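# Close a box end by tucking the flap's tabs into slots

## Task

Take the top flap of the box's standing end wall and fold it over, pressing both of its tabs all the way down into the slots in the box floor. When finished, that end wall and both long side walls must stand upright, the corner flaps at that end must be tucked inward, and the box must sit on its base. All of this must stay in place on its own, with no support from the robot.

## Robot and tools

Robot: two arms, left_arm and right_arm, each with a parallel gripper and a wrist camera. Arm roots in the scene frame: left_arm at (-0.049, +0.239, 0) m with quat_wxyz (+0.997, 0, 0, -0.082); right_arm at (+0.015, -0.299, 0) m with quat_wxyz (+0.995, 0, 0, +0.100).

Frame: all poses share one scene frame. The origin lies on the table top midway between the arms, +x reaches out across the table, +z is up, and left_arm sits on the +y side. The arm names do not refer to sides of any picture. On each gripper, the fingers extend along its own +z axis and close along its y axis. end_effector_position is the point between the finger pads, roughly 1 cm short of the fingertips. Reported hand positions can be slightly wrong, worse when the arm is stretched out.

Row format (used by both moving tools): 16 numbers, left_arm first then right_arm, each as x, y, z, qw, qx, qy, qz, opening. x, y, z is an absolute target for end_effector_position in metres; the quaternion is an absolute target orientation, w first. Both are in the scene frame, so each is a pose, not an offset. Opening runs from -1 (closed) to +1 (fully open, 0.094 m). Both arms' numbers are always required, even when one arm should not move; to keep an arm still, resend its exact last reported position and quaternion and its intended opening.

execute_actions(actions): a list of up to 15 actions. Each action is a table of up to 15 rows, each row lasting one control step of 1/30 s; a table with fewer rows repeats its final row until 15 steps (0.5 s) have passed. An empty list just reports state and images. A target lying more than 0.6 m from a gripper's current position along any of that gripper's axes gets the action rejected for both arms; if the first action fails that test against the last reported state, or any action is malformed, nothing in the call runs. Each step, the command is limited to 70 mm and 16 degrees away from the measured pose, so distant targets take several actions, and after an action the arm continues only to its last limited pose. Arms tend to stop about a centimetre off, usually below the target. Resend the same quaternion every row to hold orientation rather than copying a drifted reported one.

move(target, speed, blocking): target is one 16-number row as above. Each gripper travels a straight line toward its pose, all paths finishing together in 0.5 to 10 s (cut off at 10 s). speed is the top path speed in m/s, 0.002 to 0.5, default 0.25; rotation is capped at twice that in rad/s. Openings are applied at the start. Paths ignore obstacles and the other arm; grippers can lag, stray or overshoot the speed, especially with a nearly straight arm. Faster contact and targets placed deeper past the contact push harder. The result adds a "move:" line stating the ending (done, off_target, moving, held, fault) and which limits acted: limits=paced means the sent pose was clipped; limits=held means a check blocked some steps, after which the arm may jump ahead quickly. Each gripper's distance from its pose is given too. blocking=false returns after 0.5 s while motion continues; call wait or stop before sending other rows or moves.

wait(seconds): 0 to 10; arms keep their last command; returns early if a running move finishes. stop(): brakes a running move (needs stopping distance); fingers keep moving. zoom_image(camera, region): region [x0, y0, x1, y1] in pixels, top-left origin, at most 504 by 504, on one of cam_head_left, cam_head_right, cam_high, cam_low, cam_left_wrist, cam_right_wrist (all 504x504). read_manual(section): only "licences", the URDF notices. finished_scene(scene): pass the current scene number to end it permanently; the reply says whether the goal was met.

Result lines: the state line `left_arm: …` | `right_arm: …` gives each gripper's position and quaternion. "Hand target" lines show the pose each controller is heading for. grip_measured gives the finger opening on the command scale (last Joint positions value is metres); readings may be off by about 1 mm. "pose unreachable" means the clearance check altered or blocked that arm's command. Step readings list positions at some steps; HELD marks steps where that arm was held back. FAULT lines report an arm stop. MOTOR HOT appears from 75 °C; at 90 °C that arm halts for 10 s; at 100 °C it goes limp and drops. Holding loads heats motors, even while idle.

Joint ranges (rad): waist -2.618 to 3.054, shoulder 0 to 3.142, elbow 0 to 3.142, wrist pitch -1.571 to 1.571, wrist yaw -1.571 to 1.571, wrist roll -2.094 to 2.094. Elbows cannot fully straighten.

Gripping: to hold something, command an opening below grip_measured; about 0.03 lower holds firmly. Pad force tops out near 50 to 62 N, less on sheets thinner than about 2 mm.

Avoid: knocking anything off the table, letting the arms collide or shove each other, dropping or slamming parts, and hard pushes on the box. Parts held or loose may occasionally get a brief external tug. The simulation runs on while replies are written, holding the last command.

Each tool is called after "Emit:" by a JSON object that holds its "name" and its "arguments".

## Session

Emit:
{"name": "execute_actions", "arguments": {"actions": []}}

Scene clock: 0.00 s.
left_arm: end_effector_position=(+0.3245, +0.1694, +0.4013) grip_measured=+1.000 end_effector_quat_wxyz=(+0.698, +0.074, +0.709, -0.062) | right_arm: end_effector_position=(+0.3949, -0.2268, +0.4009) grip_measured=+1.000 end_effector_quat_wxyz=(+0.699, -0.064, +0.709, +0.068)
Joint positions: left_arm=[-0.016  1.041  1.037 -0.014  0.013  0.016  0.094] | right_arm=[-0.015  1.064  1.044  0.006 -0.003  0.007  0.094]
Joint velocities: left_arm=[-0.007 -0.012  0.022  0.007 -0.022 -0.051  0.   ] | right_arm=[-0.007 -0.017 -0.007 -0.022  0.007 -0.11   0.   ]
Motor temperatures (°C, as the motors report them): left_arm=[23 24 21 24 21 19] | right_arm=[23 25 23 26 20 20]
Hand target (left_arm): +0.323, +0.170, +0.400; +0.695, +0.074, +0.713, -0.062
Hand target (right_arm): +0.393, -0.227, +0.406; +0.702, -0.063, +0.706, +0.069

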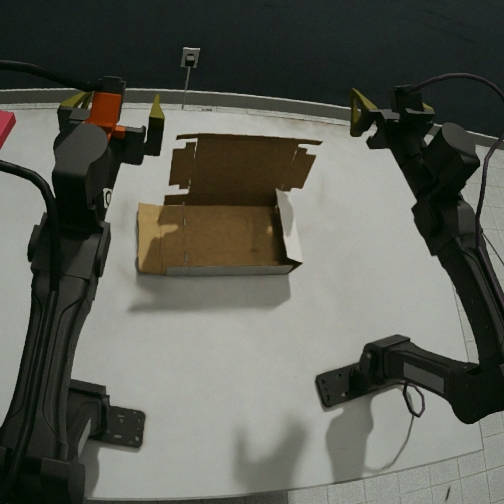

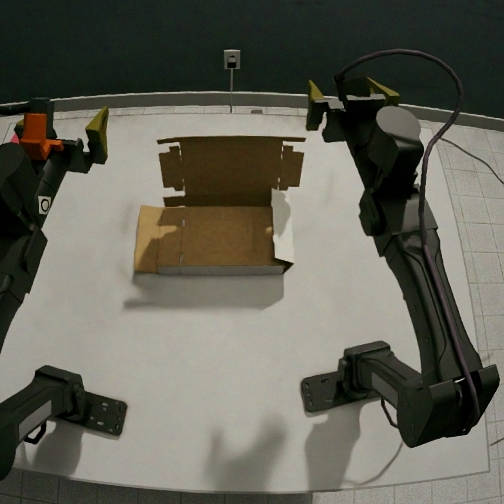

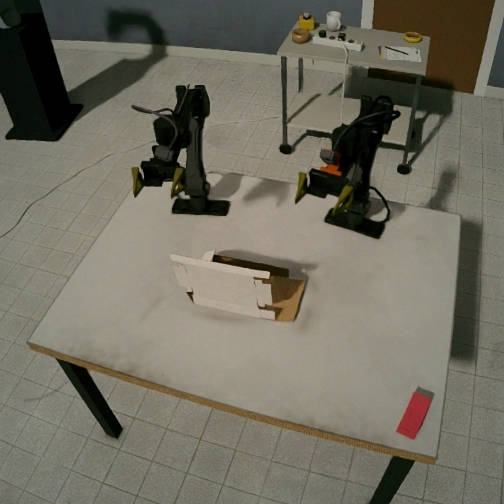

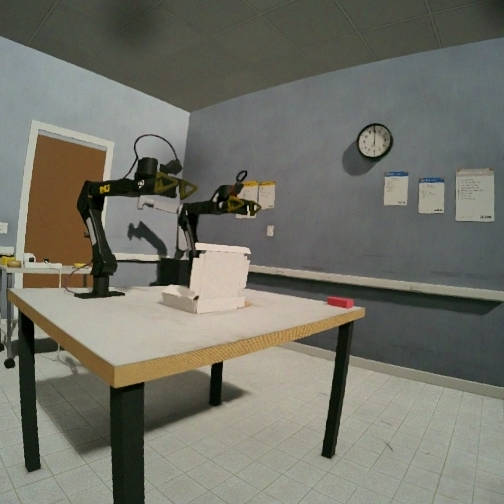

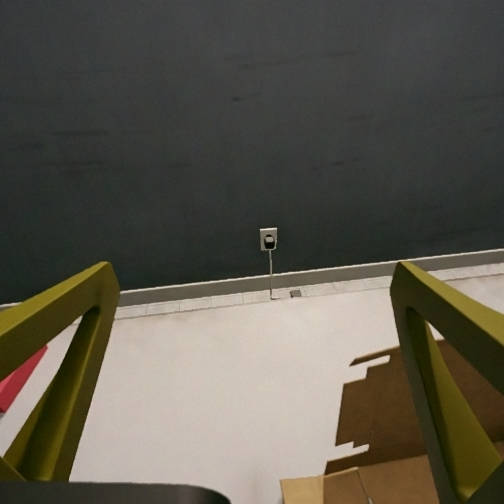

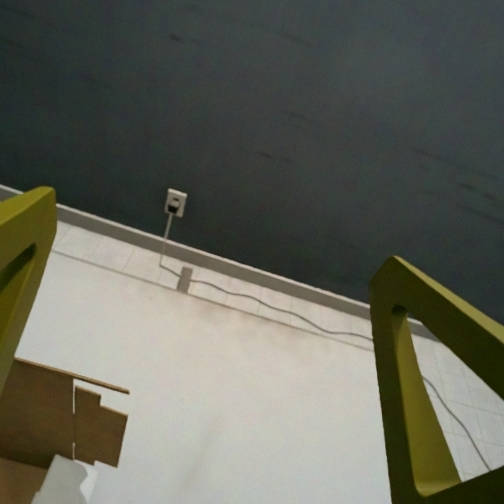

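Emit:
{"name": "zoom_image", "arguments": {"camera": "cam_head_right", "region": [120,120,320,290]}}

Emit:
{"name": "zoom_image", "arguments": {"camera": "cam_low", "region": [150,230,270,330]}}

Region (120, 120, 320, 290) of cam_head_right's 504x504 image, scaled by 2.520, with more detail than that image has; it fills the top 428 rows of this view, and the rest is white.

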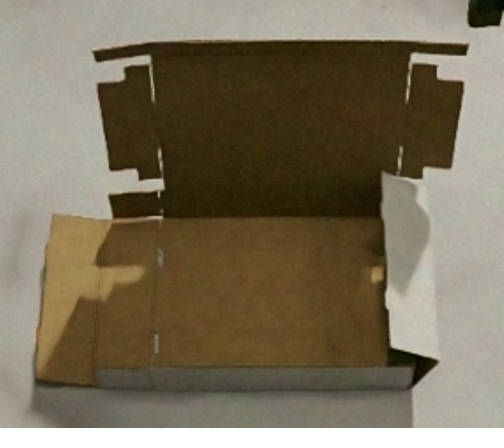

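Region (150, 230, 270, 330) of cam_low's 504x504 image, scaled by 4.200, with more detail than that image has.

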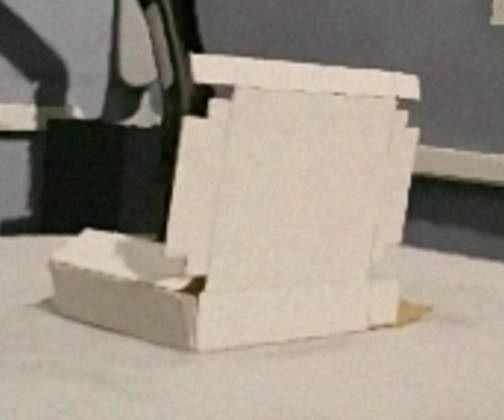

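Emit:
{"name": "move", "arguments": {"target": [0.238,0.015,0.10,0.0923,0.701,0.701,-0.0923,0,0.32,-0.25,0.10,0.25,0.056,0.945,0.21,-1], "speed": 0.3}}

Scene clock: 8.53 s.
left_arm: end_effector_position=(+0.2319, +0.0225, +0.1018) grip_measured=+0.002 end_effector_quat_wxyz=(+0.101, +0.695, +0.705, -0.100) | right_arm: end_effector_position=(+0.3195, -0.2500, +0.1070) grip_measured=-0.997 end_effector_quat_wxyz=(+0.263, +0.059, +0.941, +0.205)
Joint positions: left_arm=[-0.373  1.746  1.362 -1.034  0.243  1.001  0.047] | right_arm=[-0.271  1.225  0.736 -0.518 -0.403  0.171  0.   ]
Joint velocities: left_arm=[-0.007  0.017 -0.007 -0.051 -0.037 -0.007 -0.   ] | right_arm=[-0.017 -0.012  0.012 -0.007 -0.007 -0.007 -0.001]
Motor temperatures (°C, as the motors report them): left_arm=[23 24 23 26 21 19] | right_arm=[23 25 24 27 20 20]
Hand target (left_arm): +0.231, +0.020, +0.105; +0.098, +0.701, +0.699, -0.100
Hand target (right_arm): +0.315, -0.250, +0.101; +0.250, +0.060, +0.943, +0.210
Off the commanded pose (left_arm): 0.010 m, 2 deg.
Off the commanded pose (right_arm): 0.007 m, 2 deg.
move: done
camera_calibration (this result's frames):
cam_left_wrist: T_world_to_cam=[[-0.99867, -0.0100797, -0.0505715, 0.235389], [-0.0275771, 0.933082, 0.358606, -0.0353587], [0.0435727, 0.359523, -0.932118, 0.195468], [0, 0, 0, 1]] pos_world=[0.225584, -0.0349103, 0.206784]
cam_right_wrist: T_world_to_cam=[[0.214786, -0.953495, -0.211457, -0.290137], [-0.95547, -0.249999, 0.156771, 0.22717], [-0.202344, 0.168368, -0.964733, 0.309322], [0, 0, 0, 1]] pos_world=[0.341961, -0.271932, 0.201448]

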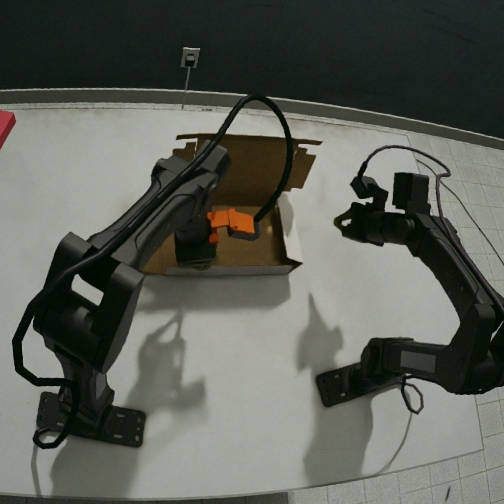

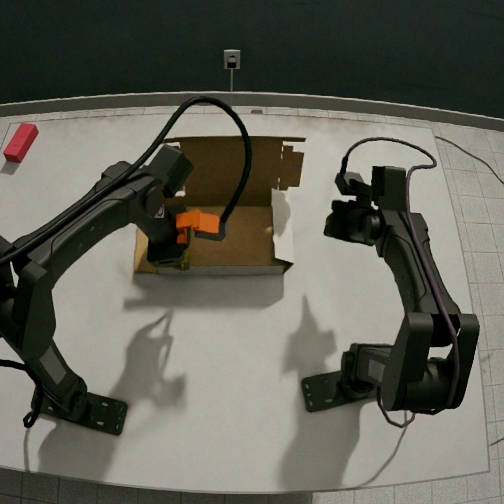

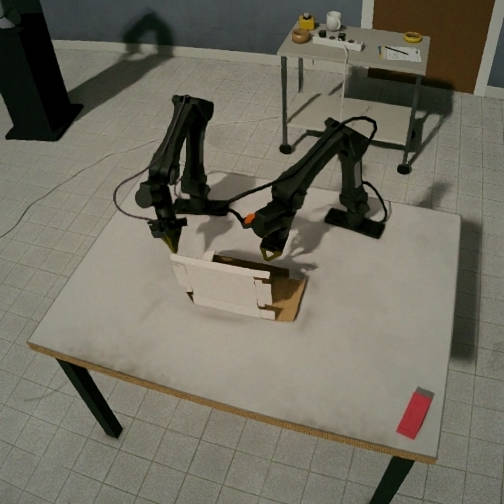

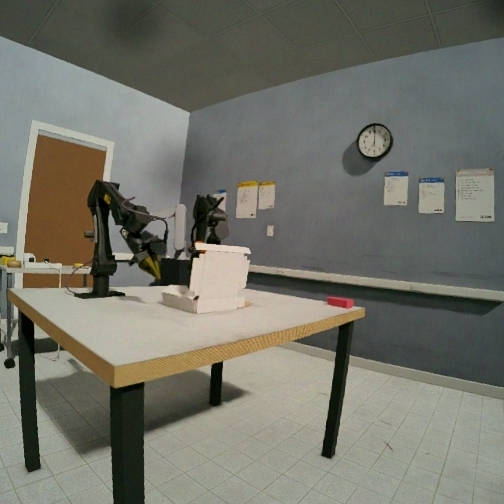

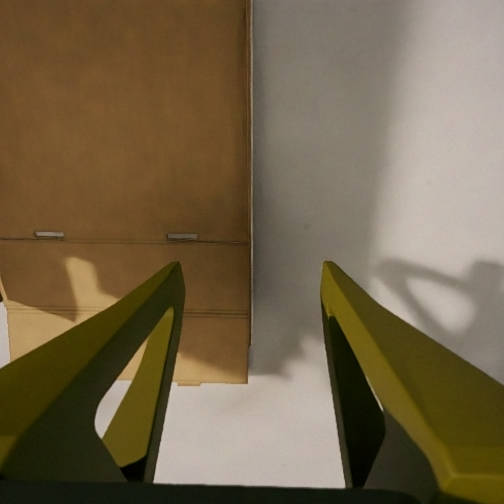

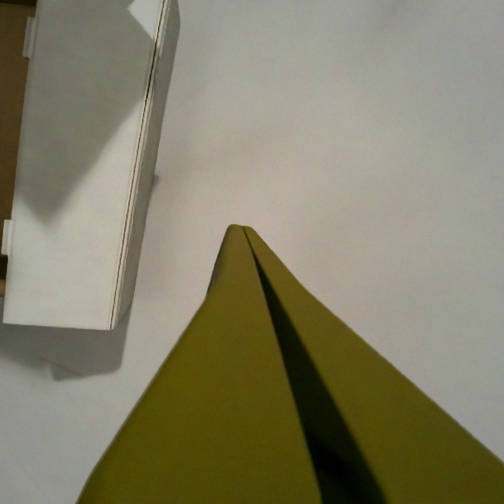

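Emit:
{"name": "move", "arguments": {"target": [0.236,0.008,0.022,0.0923,0.701,0.701,-0.0923,0,0.32,-0.215,0.036,0.25,0.056,0.945,0.21,-1], "speed": 0.12}}

Emit:
{"name": "move", "arguments": {"target": [0.236,0.008,0.022,0.0923,0.701,0.701,-0.0923,-0.6,0.32,-0.205,0.036,0.25,0.056,0.945,0.21,-1], "speed": 0.05}}

Scene clock: 14.07 s.
left_arm: end_effector_position=(+0.2421, +0.0087, +0.0289) grip_measured=+0.002 end_effector_quat_wxyz=(+0.102, +0.701, +0.701, -0.089) | right_arm: end_effector_position=(+0.3196, -0.2172, +0.0397) grip_measured=-0.997 end_effector_quat_wxyz=(+0.252, +0.056, +0.943, +0.209)
Joint positions: left_arm=[-0.402  1.873  1.222 -0.757  0.219  0.986  0.047] | right_arm=[-0.127  1.369  0.546 -0.16  -0.335  0.295  0.   ]
Joint velocities: left_arm=[ 0.012 -0.012  0.002  0.022  0.022  0.007  0.   ] | right_arm=[ 0.002 -0.007  0.007 -0.051  0.037 -0.007 -0.001]
Motor temperatures (°C, as the motors report them): left_arm=[23 25 23 25 21 19] | right_arm=[23 25 24 28 21 20]
Hand target (left_arm): +0.236, +0.008, +0.022; +0.092, +0.701, +0.701, -0.092
Hand target (right_arm): +0.319, -0.215, +0.036; +0.250, +0.056, +0.944, +0.209
Off the commanded pose (left_arm): 0.009 m, 1 deg.
Off the commanded pose (right_arm): 0.004 m, 0 deg.
move: done
camera_calibration (this result's frames):
cam_left_wrist: T_world_to_cam=[[-0.997644, 0.00200559, -0.0685739, 0.241887], [-0.0236841, 0.928047, 0.371709, 0.00260616], [0.0643853, 0.372458, -0.925813, 0.126683], [0, 0, 0, 1]] pos_world=[0.233223, -0.0500878, 0.132903]
cam_right_wrist: T_world_to_cam=[[0.220894, -0.949815, -0.221487, -0.273867], [-0.94908, -0.261642, 0.175472, 0.240713], [-0.224616, 0.171448, -0.959246, 0.246524], [0, 0, 0, 1]] pos_world=[0.344325, -0.239408, 0.133581]

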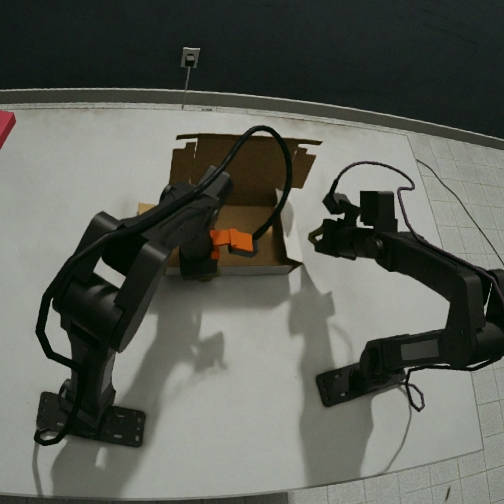

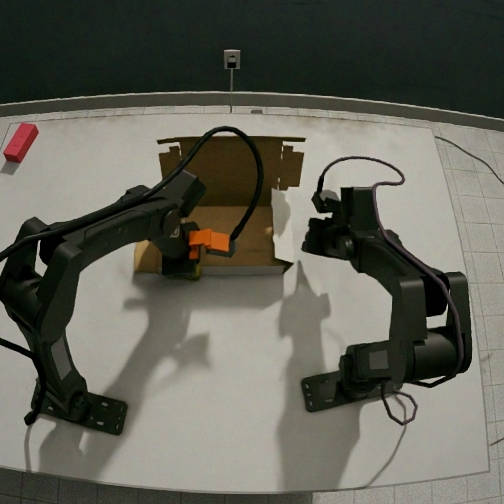

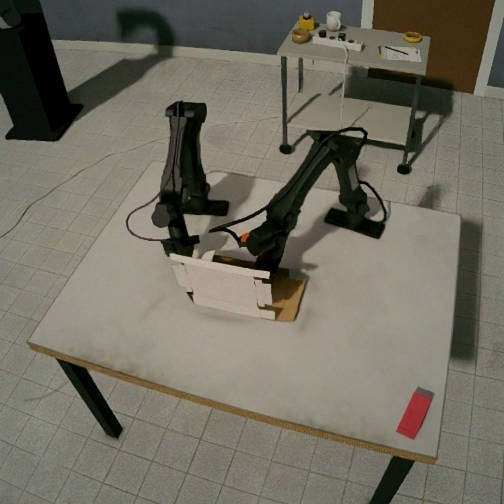

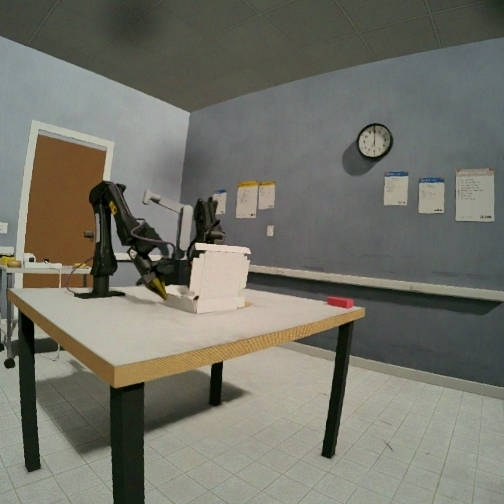

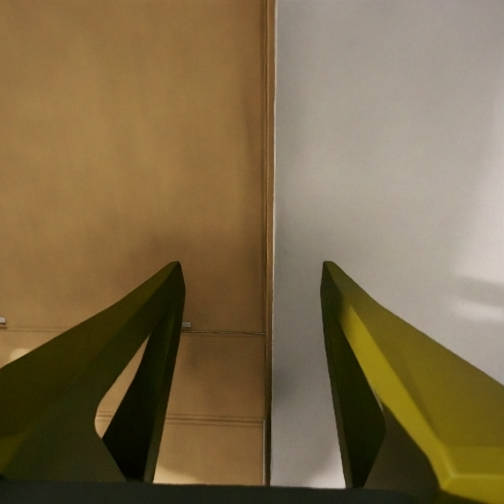

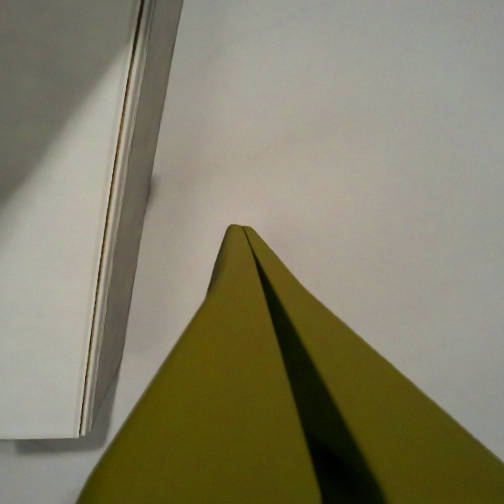

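Scene clock: 14.77 s.
left_arm: end_effector_position=(+0.2424, +0.0085, +0.0290) grip_measured=-0.598 end_effector_quat_wxyz=(+0.103, +0.701, +0.700, -0.089) | right_arm: end_effector_position=(+0.3200, -0.2065, +0.0410) grip_measured=-0.997 end_effector_quat_wxyz=(+0.253, +0.054, +0.943, +0.211)
Joint positions: left_arm=[-0.402  1.873  1.222 -0.755  0.219  0.986  0.019] | right_arm=[-0.081  1.369  0.546 -0.143 -0.314  0.331  0.   ]
Joint velocities: left_arm=[-0.002  0.002 -0.002  0.051  0.007  0.037 -0.   ] | right_arm=[ 0.002  0.012  0.007 -0.051  0.081  0.037  0.   ]
Motor temperatures (°C, as the motors report them): left_arm=[23 25 23 25 21 19] | right_arm=[23 25 24 28 21 20]
Hand target (left_arm): +0.236, +0.008, +0.022; +0.092, +0.701, +0.701, -0.092
Hand target (right_arm): +0.320, -0.205, +0.036; +0.249, +0.056, +0.944, +0.209
Off the commanded pose (left_arm): 0.010 m, 1 deg.
Off the commanded pose (right_arm): 0.005 m, 1 deg.
move: done
camera_calibration (this result's frames):
cam_left_wrist: T_world_to_cam=[[-0.997555, 0.00194887, -0.0698597, 0.242218], [-0.0241621, 0.928351, 0.370918, 0.00291061], [0.0655772, 0.371699, -0.926034, 0.126517], [0, 0, 0, 1]] pos_world=[0.233399, -0.0502002, 0.133]
cam_right_wrist: T_world_to_cam=[[0.226621, -0.948145, -0.222855, -0.264943], [-0.948633, -0.26673, 0.170148, 0.242647], [-0.220766, 0.172848, -0.959888, 0.245068], [0, 0, 0, 1]] pos_world=[0.344328, -0.228843, 0.134908]

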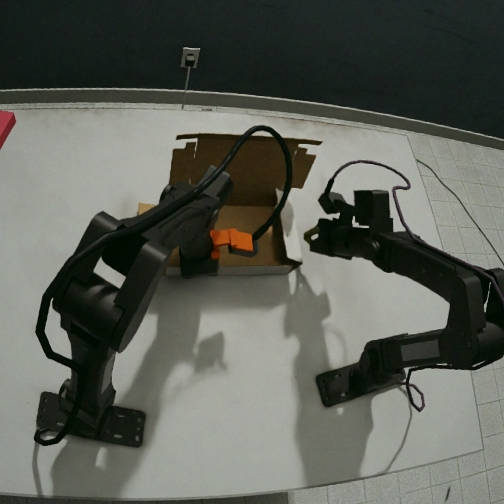

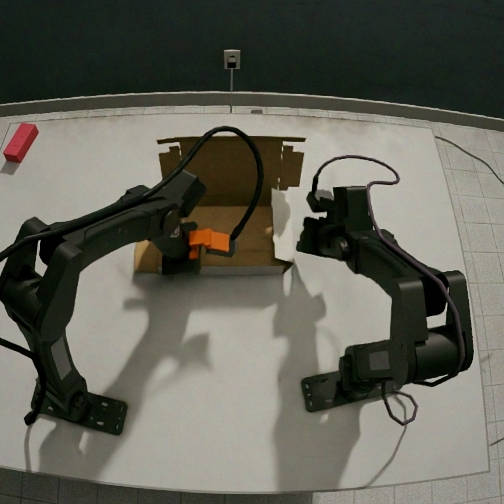

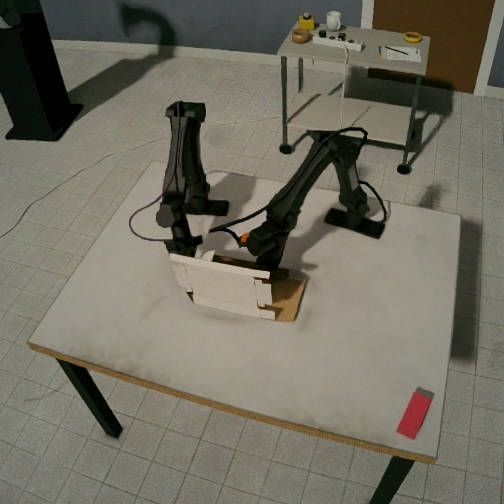

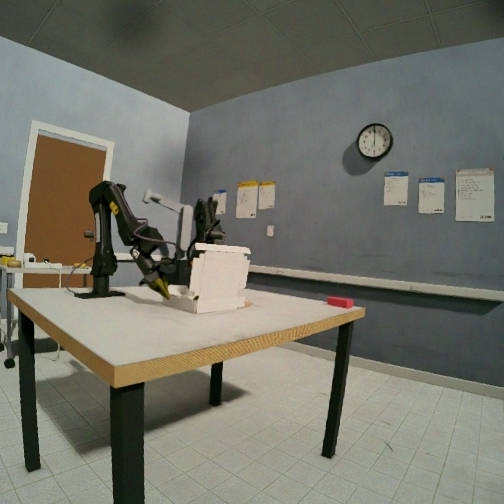

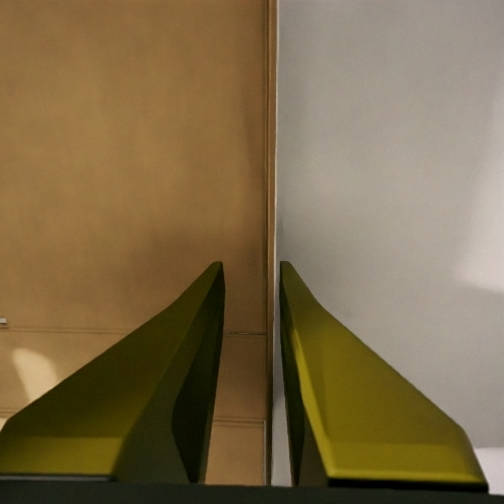

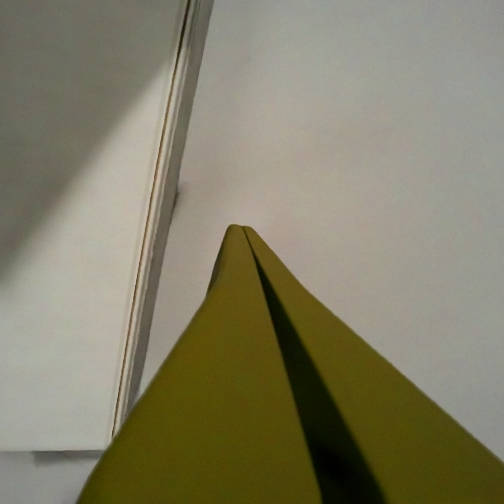

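Shift left 7 mm toward -x and lower.

Emit:
{"name": "move", "arguments": {"target": [0.226,0.008,0.016,0.0923,0.701,0.701,-0.0923,-0.6,0.32,-0.205,0.028,0.25,0.056,0.945,0.21,-1], "speed": 0.03}}

Scene clock: 17.00 s.
left_arm: end_effector_position=(+0.2319, +0.0093, +0.0172) grip_measured=-0.598 end_effector_quat_wxyz=(+0.094, +0.700, +0.702, -0.091) | right_arm: end_effector_position=(+0.3209, -0.2068, +0.0323) grip_measured=-0.997 end_effector_quat_wxyz=(+0.252, +0.056, +0.943, +0.210)
Joint positions: left_arm=[-0.417  1.873  1.174 -0.721  0.216  0.971  0.019] | right_arm=[-0.081  1.4    0.53  -0.1   -0.311  0.335  0.   ]
Joint velocities: left_arm=[-0.017 -0.017 -0.007 -0.007  0.066 -0.051 -0.002] | right_arm=[-0.002 -0.002 -0.002  0.081  0.022  0.022  0.   ]
Motor temperatures (°C, as the motors report them): left_arm=[23 26 23 25 21 19] | right_arm=[23 25 24 28 21 20]
Hand target (left_arm): +0.226, +0.009, +0.016; +0.092, +0.701, +0.701, -0.092
Hand target (right_arm): +0.320, -0.205, +0.028; +0.250, +0.056, +0.944, +0.210
Off the commanded pose (left_arm): 0.006 m, 0 deg.
Off the commanded pose (right_arm): 0.005 m, 0 deg.
move: done
camera_calibration (this result's frames):
cam_left_wrist: T_world_to_cam=[[-0.998489, 0.00235072, -0.0548938, 0.230883], [-0.0187215, 0.924742, 0.380134, 0.00492024], [0.0516562, 0.380588, -0.923301, 0.119077], [0, 0, 0, 1]] pos_world=[0.224476, -0.0504119, 0.120747]
cam_right_wrist: T_world_to_cam=[[0.221613, -0.949179, -0.223488, -0.26593], [-0.949042, -0.262605, 0.174234, 0.245778], [-0.224069, 0.173487, -0.959007, 0.238198], [0, 0, 0, 1]] pos_world=[0.34556, -0.229197, 0.126179]

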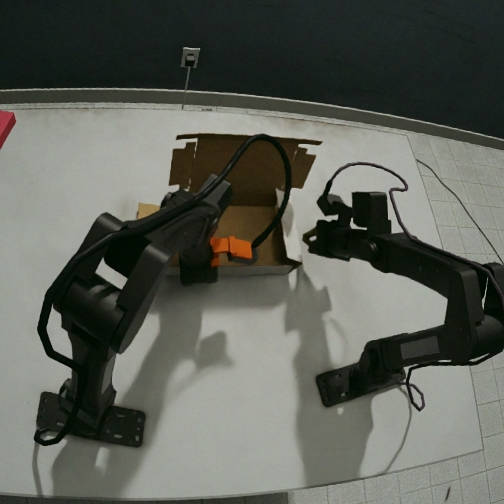

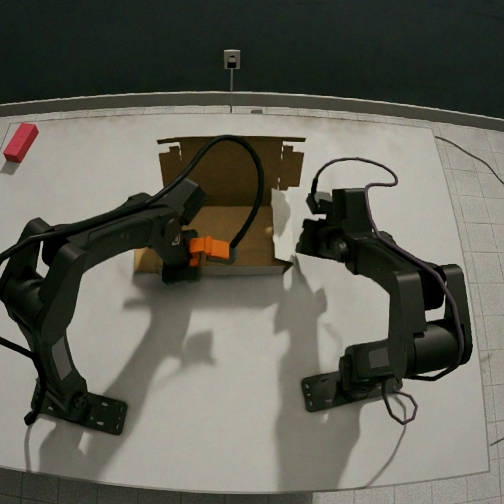

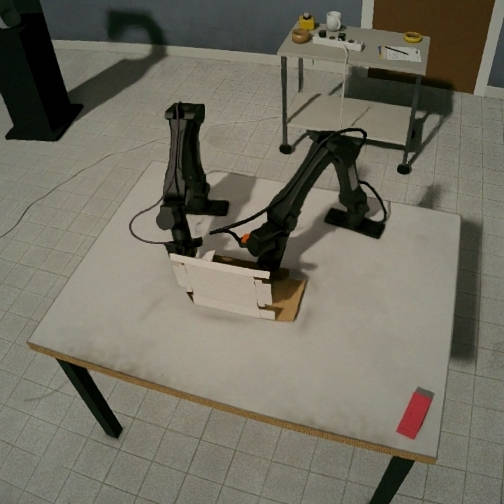

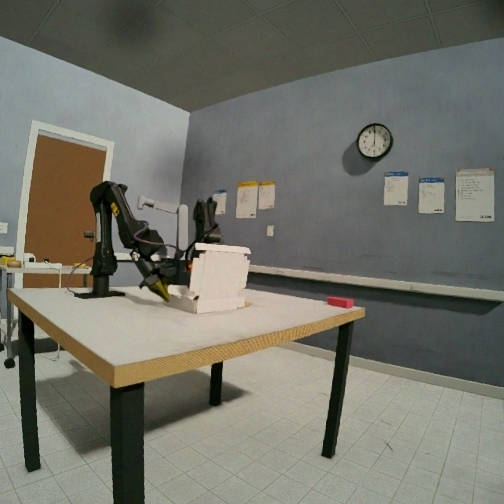

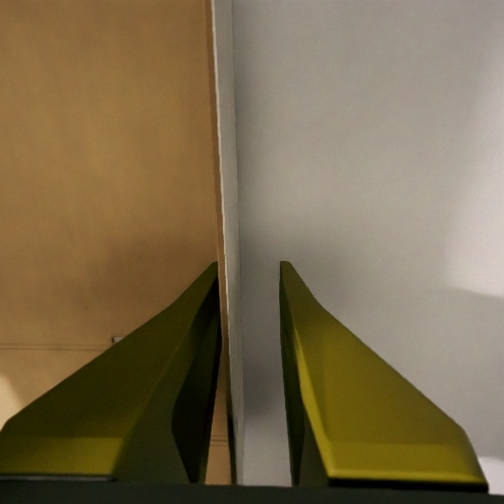

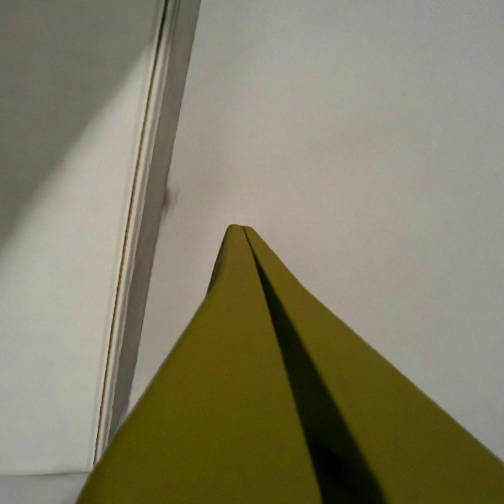

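Emit:
{"name": "move", "arguments": {"target": [0.234,0.008,0.018,0.0923,0.701,0.701,-0.0923,-1,0.32,-0.195,0.03,0.25,0.056,0.945,0.21,-1], "speed": 0.03}}

Emit:
{"name": "move", "arguments": {"target": [0.234,0.008,0.018,0.0923,0.701,0.701,-0.0923,-1,0.32,-0.158,0.032,0.25,0.056,0.945,0.21,-1], "speed": 0.03}}

Emit:
{"name": "zoom_image", "arguments": {"camera": "cam_head_right", "region": [200,160,340,290]}}

Scene clock: 19.93 s.
left_arm: end_effector_position=(+0.2334, +0.0087, +0.0174) grip_measured=-0.981 end_effector_quat_wxyz=(+0.097, +0.700, +0.702, -0.090) | right_arm: end_effector_position=(+0.3191, -0.1966, +0.0323) grip_measured=-0.997 end_effector_quat_wxyz=(+0.250, +0.055, +0.944, +0.211)
Joint positions: left_arm=[-0.417  1.873  1.174 -0.715  0.214  0.97   0.001] | right_arm=[-0.036  1.4    0.53  -0.093 -0.289  0.37   0.   ]
Joint velocities: left_arm=[-0.012 -0.007  0.012  0.081 -0.037 -0.037  0.001] | right_arm=[-0.007  0.002 -0.017  0.051  0.066 -0.022 -0.   ]
Motor temperatures (°C, as the motors report them): left_arm=[23 26 23 25 21 19] | right_arm=[23 25 24 28 21 20]
Hand target (left_arm): +0.234, +0.008, +0.018; +0.092, +0.701, +0.701, -0.092
Hand target (right_arm): +0.320, -0.195, +0.030; +0.250, +0.056, +0.944, +0.209
Off the commanded pose (left_arm): 0.001 m, 1 deg.
Off the commanded pose (right_arm): 0.003 m, 0 deg.
move: done
camera_calibration (this result's frames):
cam_left_wrist: T_world_to_cam=[[-0.998128, 0.00120876, -0.0611422, 0.232427], [-0.0220442, 0.925477, 0.378162, 0.00623281], [0.0570428, 0.378802, -0.923718, 0.118145], [0, 0, 0, 1]] pos_world=[0.22539, -0.050803, 0.120987]
cam_right_wrist: T_world_to_cam=[[0.224901, -0.948158, -0.224534, -0.256646], [-0.947244, -0.26676, 0.177676, 0.245225], [-0.228362, 0.172729, -0.958131, 0.23717], [0, 0, 0, 1]] pos_world=[0.344168, -0.218891, 0.126044]

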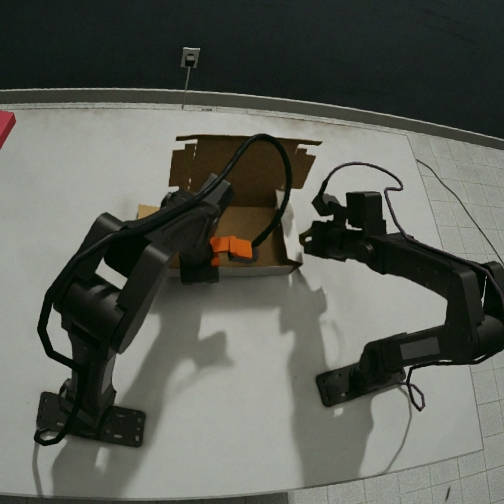

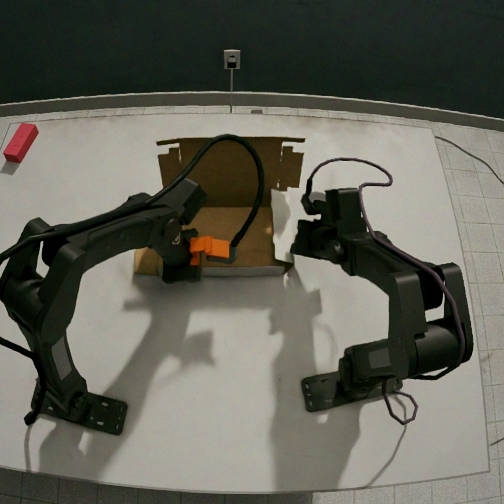

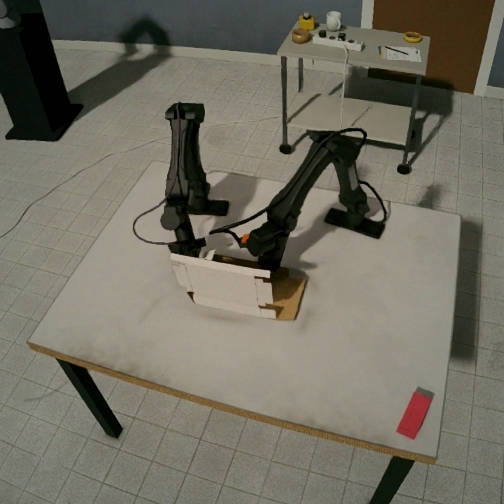

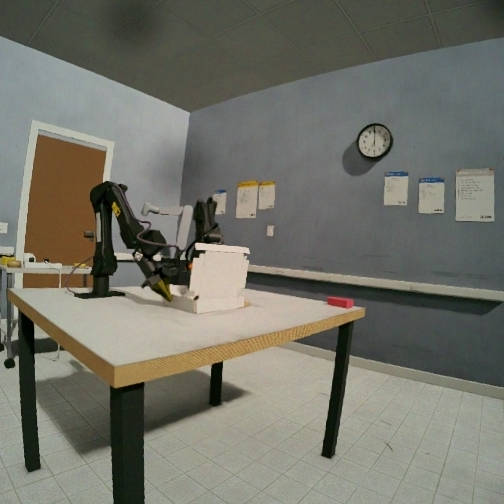

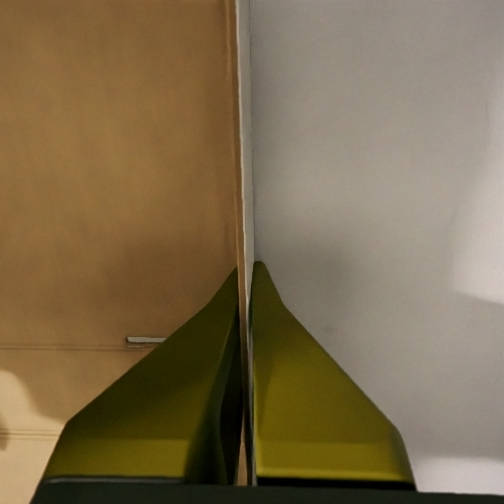

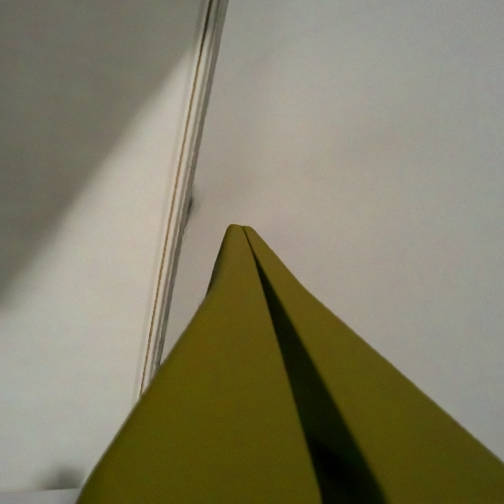

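Scene clock: 21.43 s.
left_arm: end_effector_position=(+0.2356, +0.0166, +0.0165) grip_measured=-0.981 end_effector_quat_wxyz=(+0.089, +0.695, +0.709, -0.077) | right_arm: end_effector_position=(+0.3232, -0.1808, +0.0314) grip_measured=-0.998 end_effector_quat_wxyz=(+0.267, +0.074, +0.945, +0.174)
Joint positions: left_arm=[-0.409  1.872  1.174 -0.727  0.187  0.965  0.001] | right_arm=[ 0.099  1.415  0.541 -0.059 -0.121  0.494  0.   ]
Joint velocities: left_arm=[-0.007 -0.017 -0.027 -0.022 -0.022  0.007  0.001] | right_arm=[-0.002 -0.002  0.002  0.037 -0.066  0.022  0.   ]
Motor temperatures (°C, as the motors report them): left_arm=[23 26 23 25 21 19] | right_arm=[23 25 25 28 21 20]
Hand target (left_arm): +0.234, +0.008, +0.018; +0.093, +0.701, +0.701, -0.092
Hand target (right_arm): +0.319, -0.159, +0.032; +0.250, +0.056, +0.944, +0.208
Off the commanded pose (left_arm): 0.009 m, 2 deg.
Off the commanded pose (right_arm): 0.023 m, 5 deg.
move: off_target (right_arm)
camera_calibration (this result's frames):
cam_left_wrist: T_world_to_cam=[[-0.997755, -0.0146031, -0.0653527, 0.23478], [-0.0398466, 0.913823, 0.404153, 0.00331592], [0.053819, 0.40585, -0.912354, 0.114349], [0, 0, 0, 1]] pos_world=[0.228231, -0.0460101, 0.11833]
cam_right_wrist: T_world_to_cam=[[0.170188, -0.972273, -0.160378, -0.23152], [-0.964863, -0.197481, 0.173325, 0.271869], [-0.200191, 0.125245, -0.971719, 0.217284], [0, 0, 0, 1]] pos_world=[0.345217, -0.198625, 0.126887]

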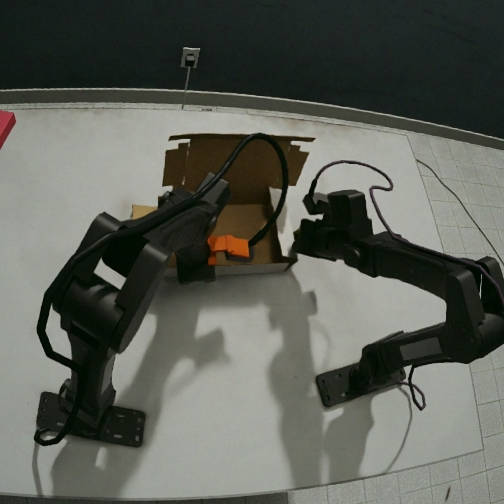

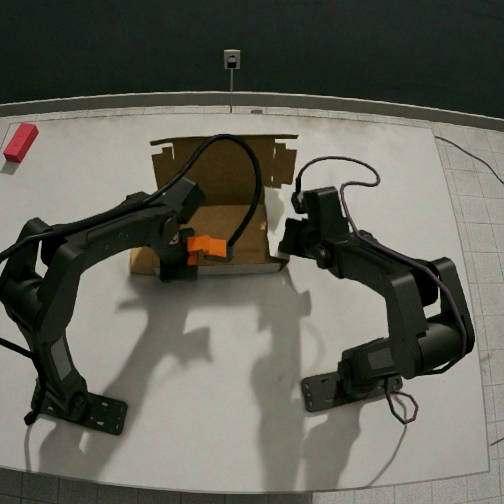

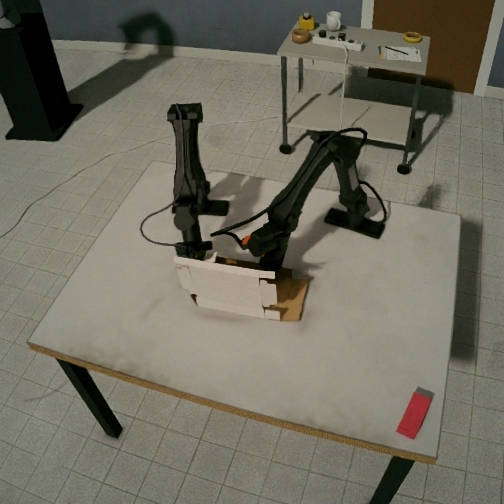

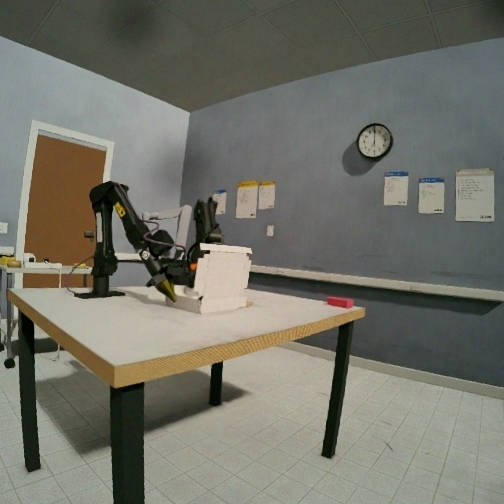

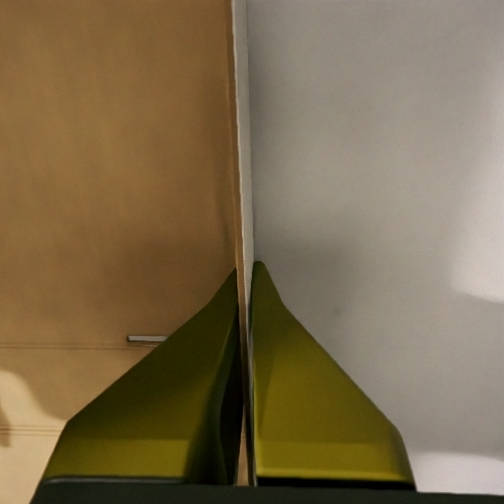

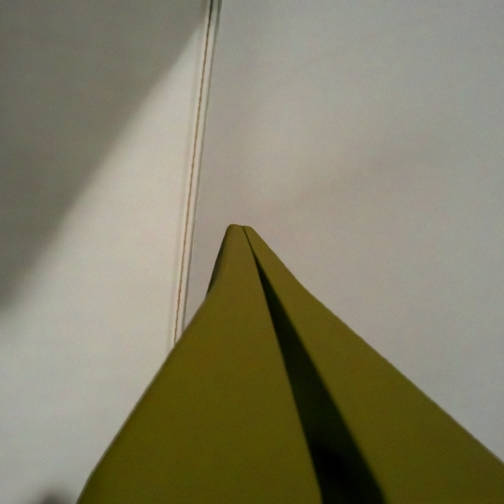

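Region (200, 160, 340, 290) of cam_head_right's 504x504 image, scaled by 3.600, with more detail than that image has; it fills the top 468 rows of this view, and the rest is white.

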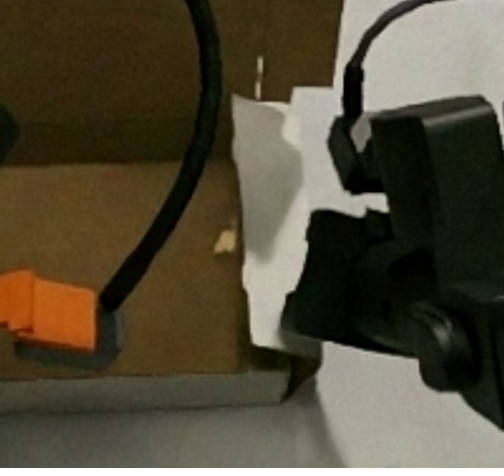

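Emit:
{"name": "move", "arguments": {"target": [0.234,0.008,0.018,0.0923,0.701,0.701,-0.0923,-1,0.30,-0.225,0.05,0.25,0.056,0.945,0.21,-1], "speed": 0.08}}

Emit:
{"name": "zoom_image", "arguments": {"camera": "cam_head_right", "region": [230,180,330,290]}}

Emit:
{"name": "zoom_image", "arguments": {"camera": "cam_low", "region": [140,260,230,330]}}

Scene clock: 26.60 s.
left_arm: end_effector_position=(+0.2365, +0.0142, +0.0173) grip_measured=-0.981 end_effector_quat_wxyz=(+0.094, +0.696, +0.707, -0.081) | right_arm: end_effector_position=(+0.3035, -0.2237, +0.0477) grip_measured=-0.998 end_effector_quat_wxyz=(+0.250, +0.059, +0.944, +0.208)
Joint positions: left_arm=[-0.409  1.871  1.174 -0.719  0.196  0.966  0.001] | right_arm=[-0.15   1.272  0.52  -0.242 -0.344  0.277  0.   ]
Joint velocities: left_arm=[-0.017  0.007  0.002 -0.037 -0.037  0.051  0.001] | right_arm=[-0.022  0.002  0.017 -0.051 -0.007  0.037 -0.   ]
Motor temperatures (°C, as the motors report them): left_arm=[23 27 24 25 21 19] | right_arm=[23 25 25 28 21 20]
Hand target (left_arm): +0.234, +0.008, +0.018; +0.092, +0.701, +0.701, -0.092
Hand target (right_arm): +0.300, -0.224, +0.050; +0.249, +0.057, +0.943, +0.211
Off the commanded pose (left_arm): 0.007 m, 2 deg.
Off the commanded pose (right_arm): 0.004 m, 0 deg.
move: done
camera_calibration (this result's frames):
cam_left_wrist: T_world_to_cam=[[-0.997602, -0.0133332, -0.067911, 0.235666], [-0.0390155, 0.918823, 0.392736, 0.00504258], [0.0571618, 0.394444, -0.91714, 0.115478], [0, 0, 0, 1]] pos_world=[0.228697, -0.0470406, 0.119933]
cam_right_wrist: T_world_to_cam=[[0.215397, -0.951135, -0.221237, -0.27335], [-0.949354, -0.257031, 0.180726, 0.223123], [-0.228759, 0.171104, -0.958328, 0.252785], [0, 0, 0, 1]] pos_world=[0.328529, -0.245896, 0.141452]

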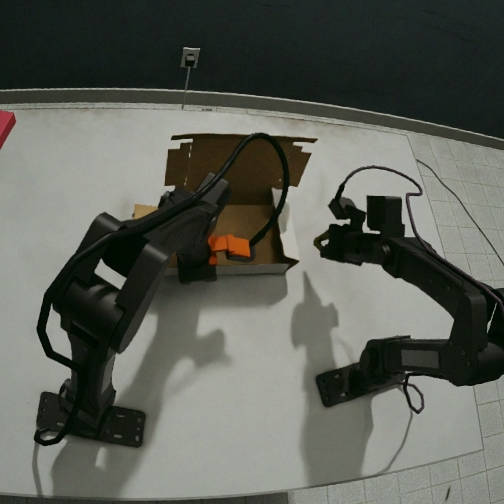

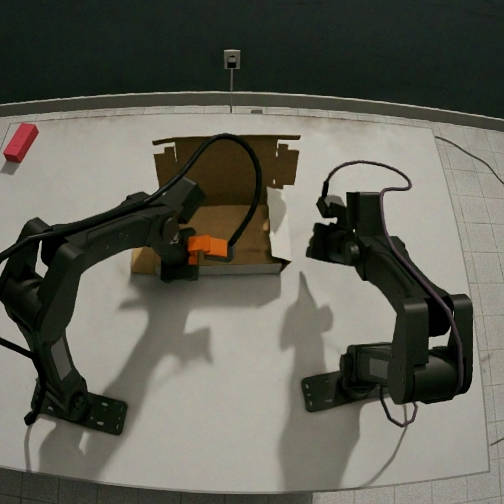

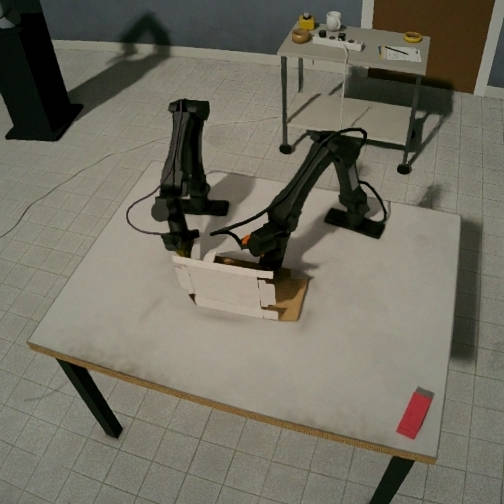

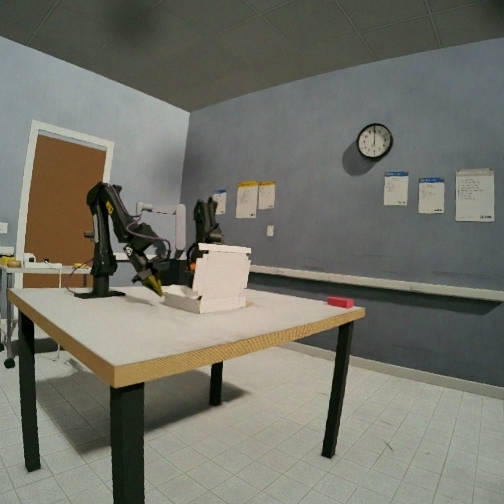

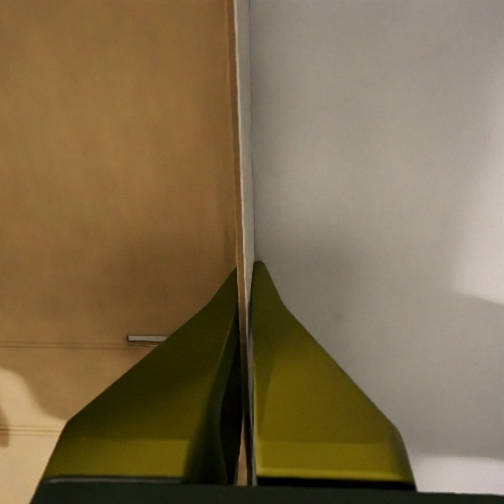

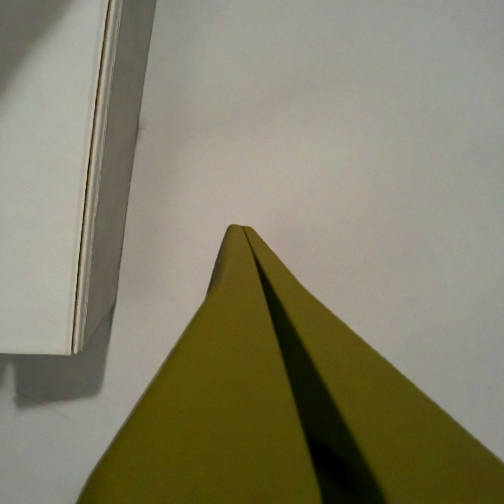

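Region (230, 180, 330, 290) of cam_head_right's 504x504 image, scaled by 4.582, with more detail than that image has; it fills the left 458 columns of this view, and the rest is white.

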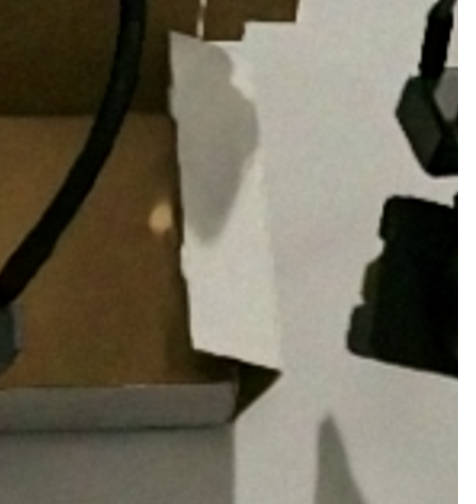

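Region (140, 260, 230, 330) of cam_low's 504x504 image, scaled by 5.600, with more detail than that image has.

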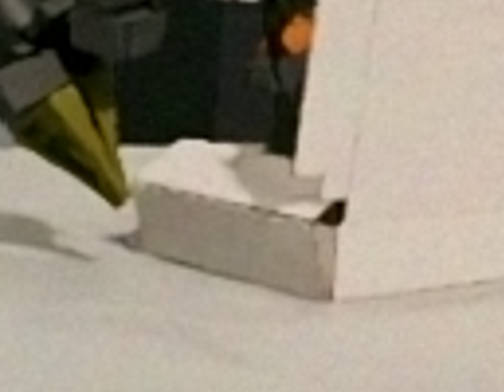

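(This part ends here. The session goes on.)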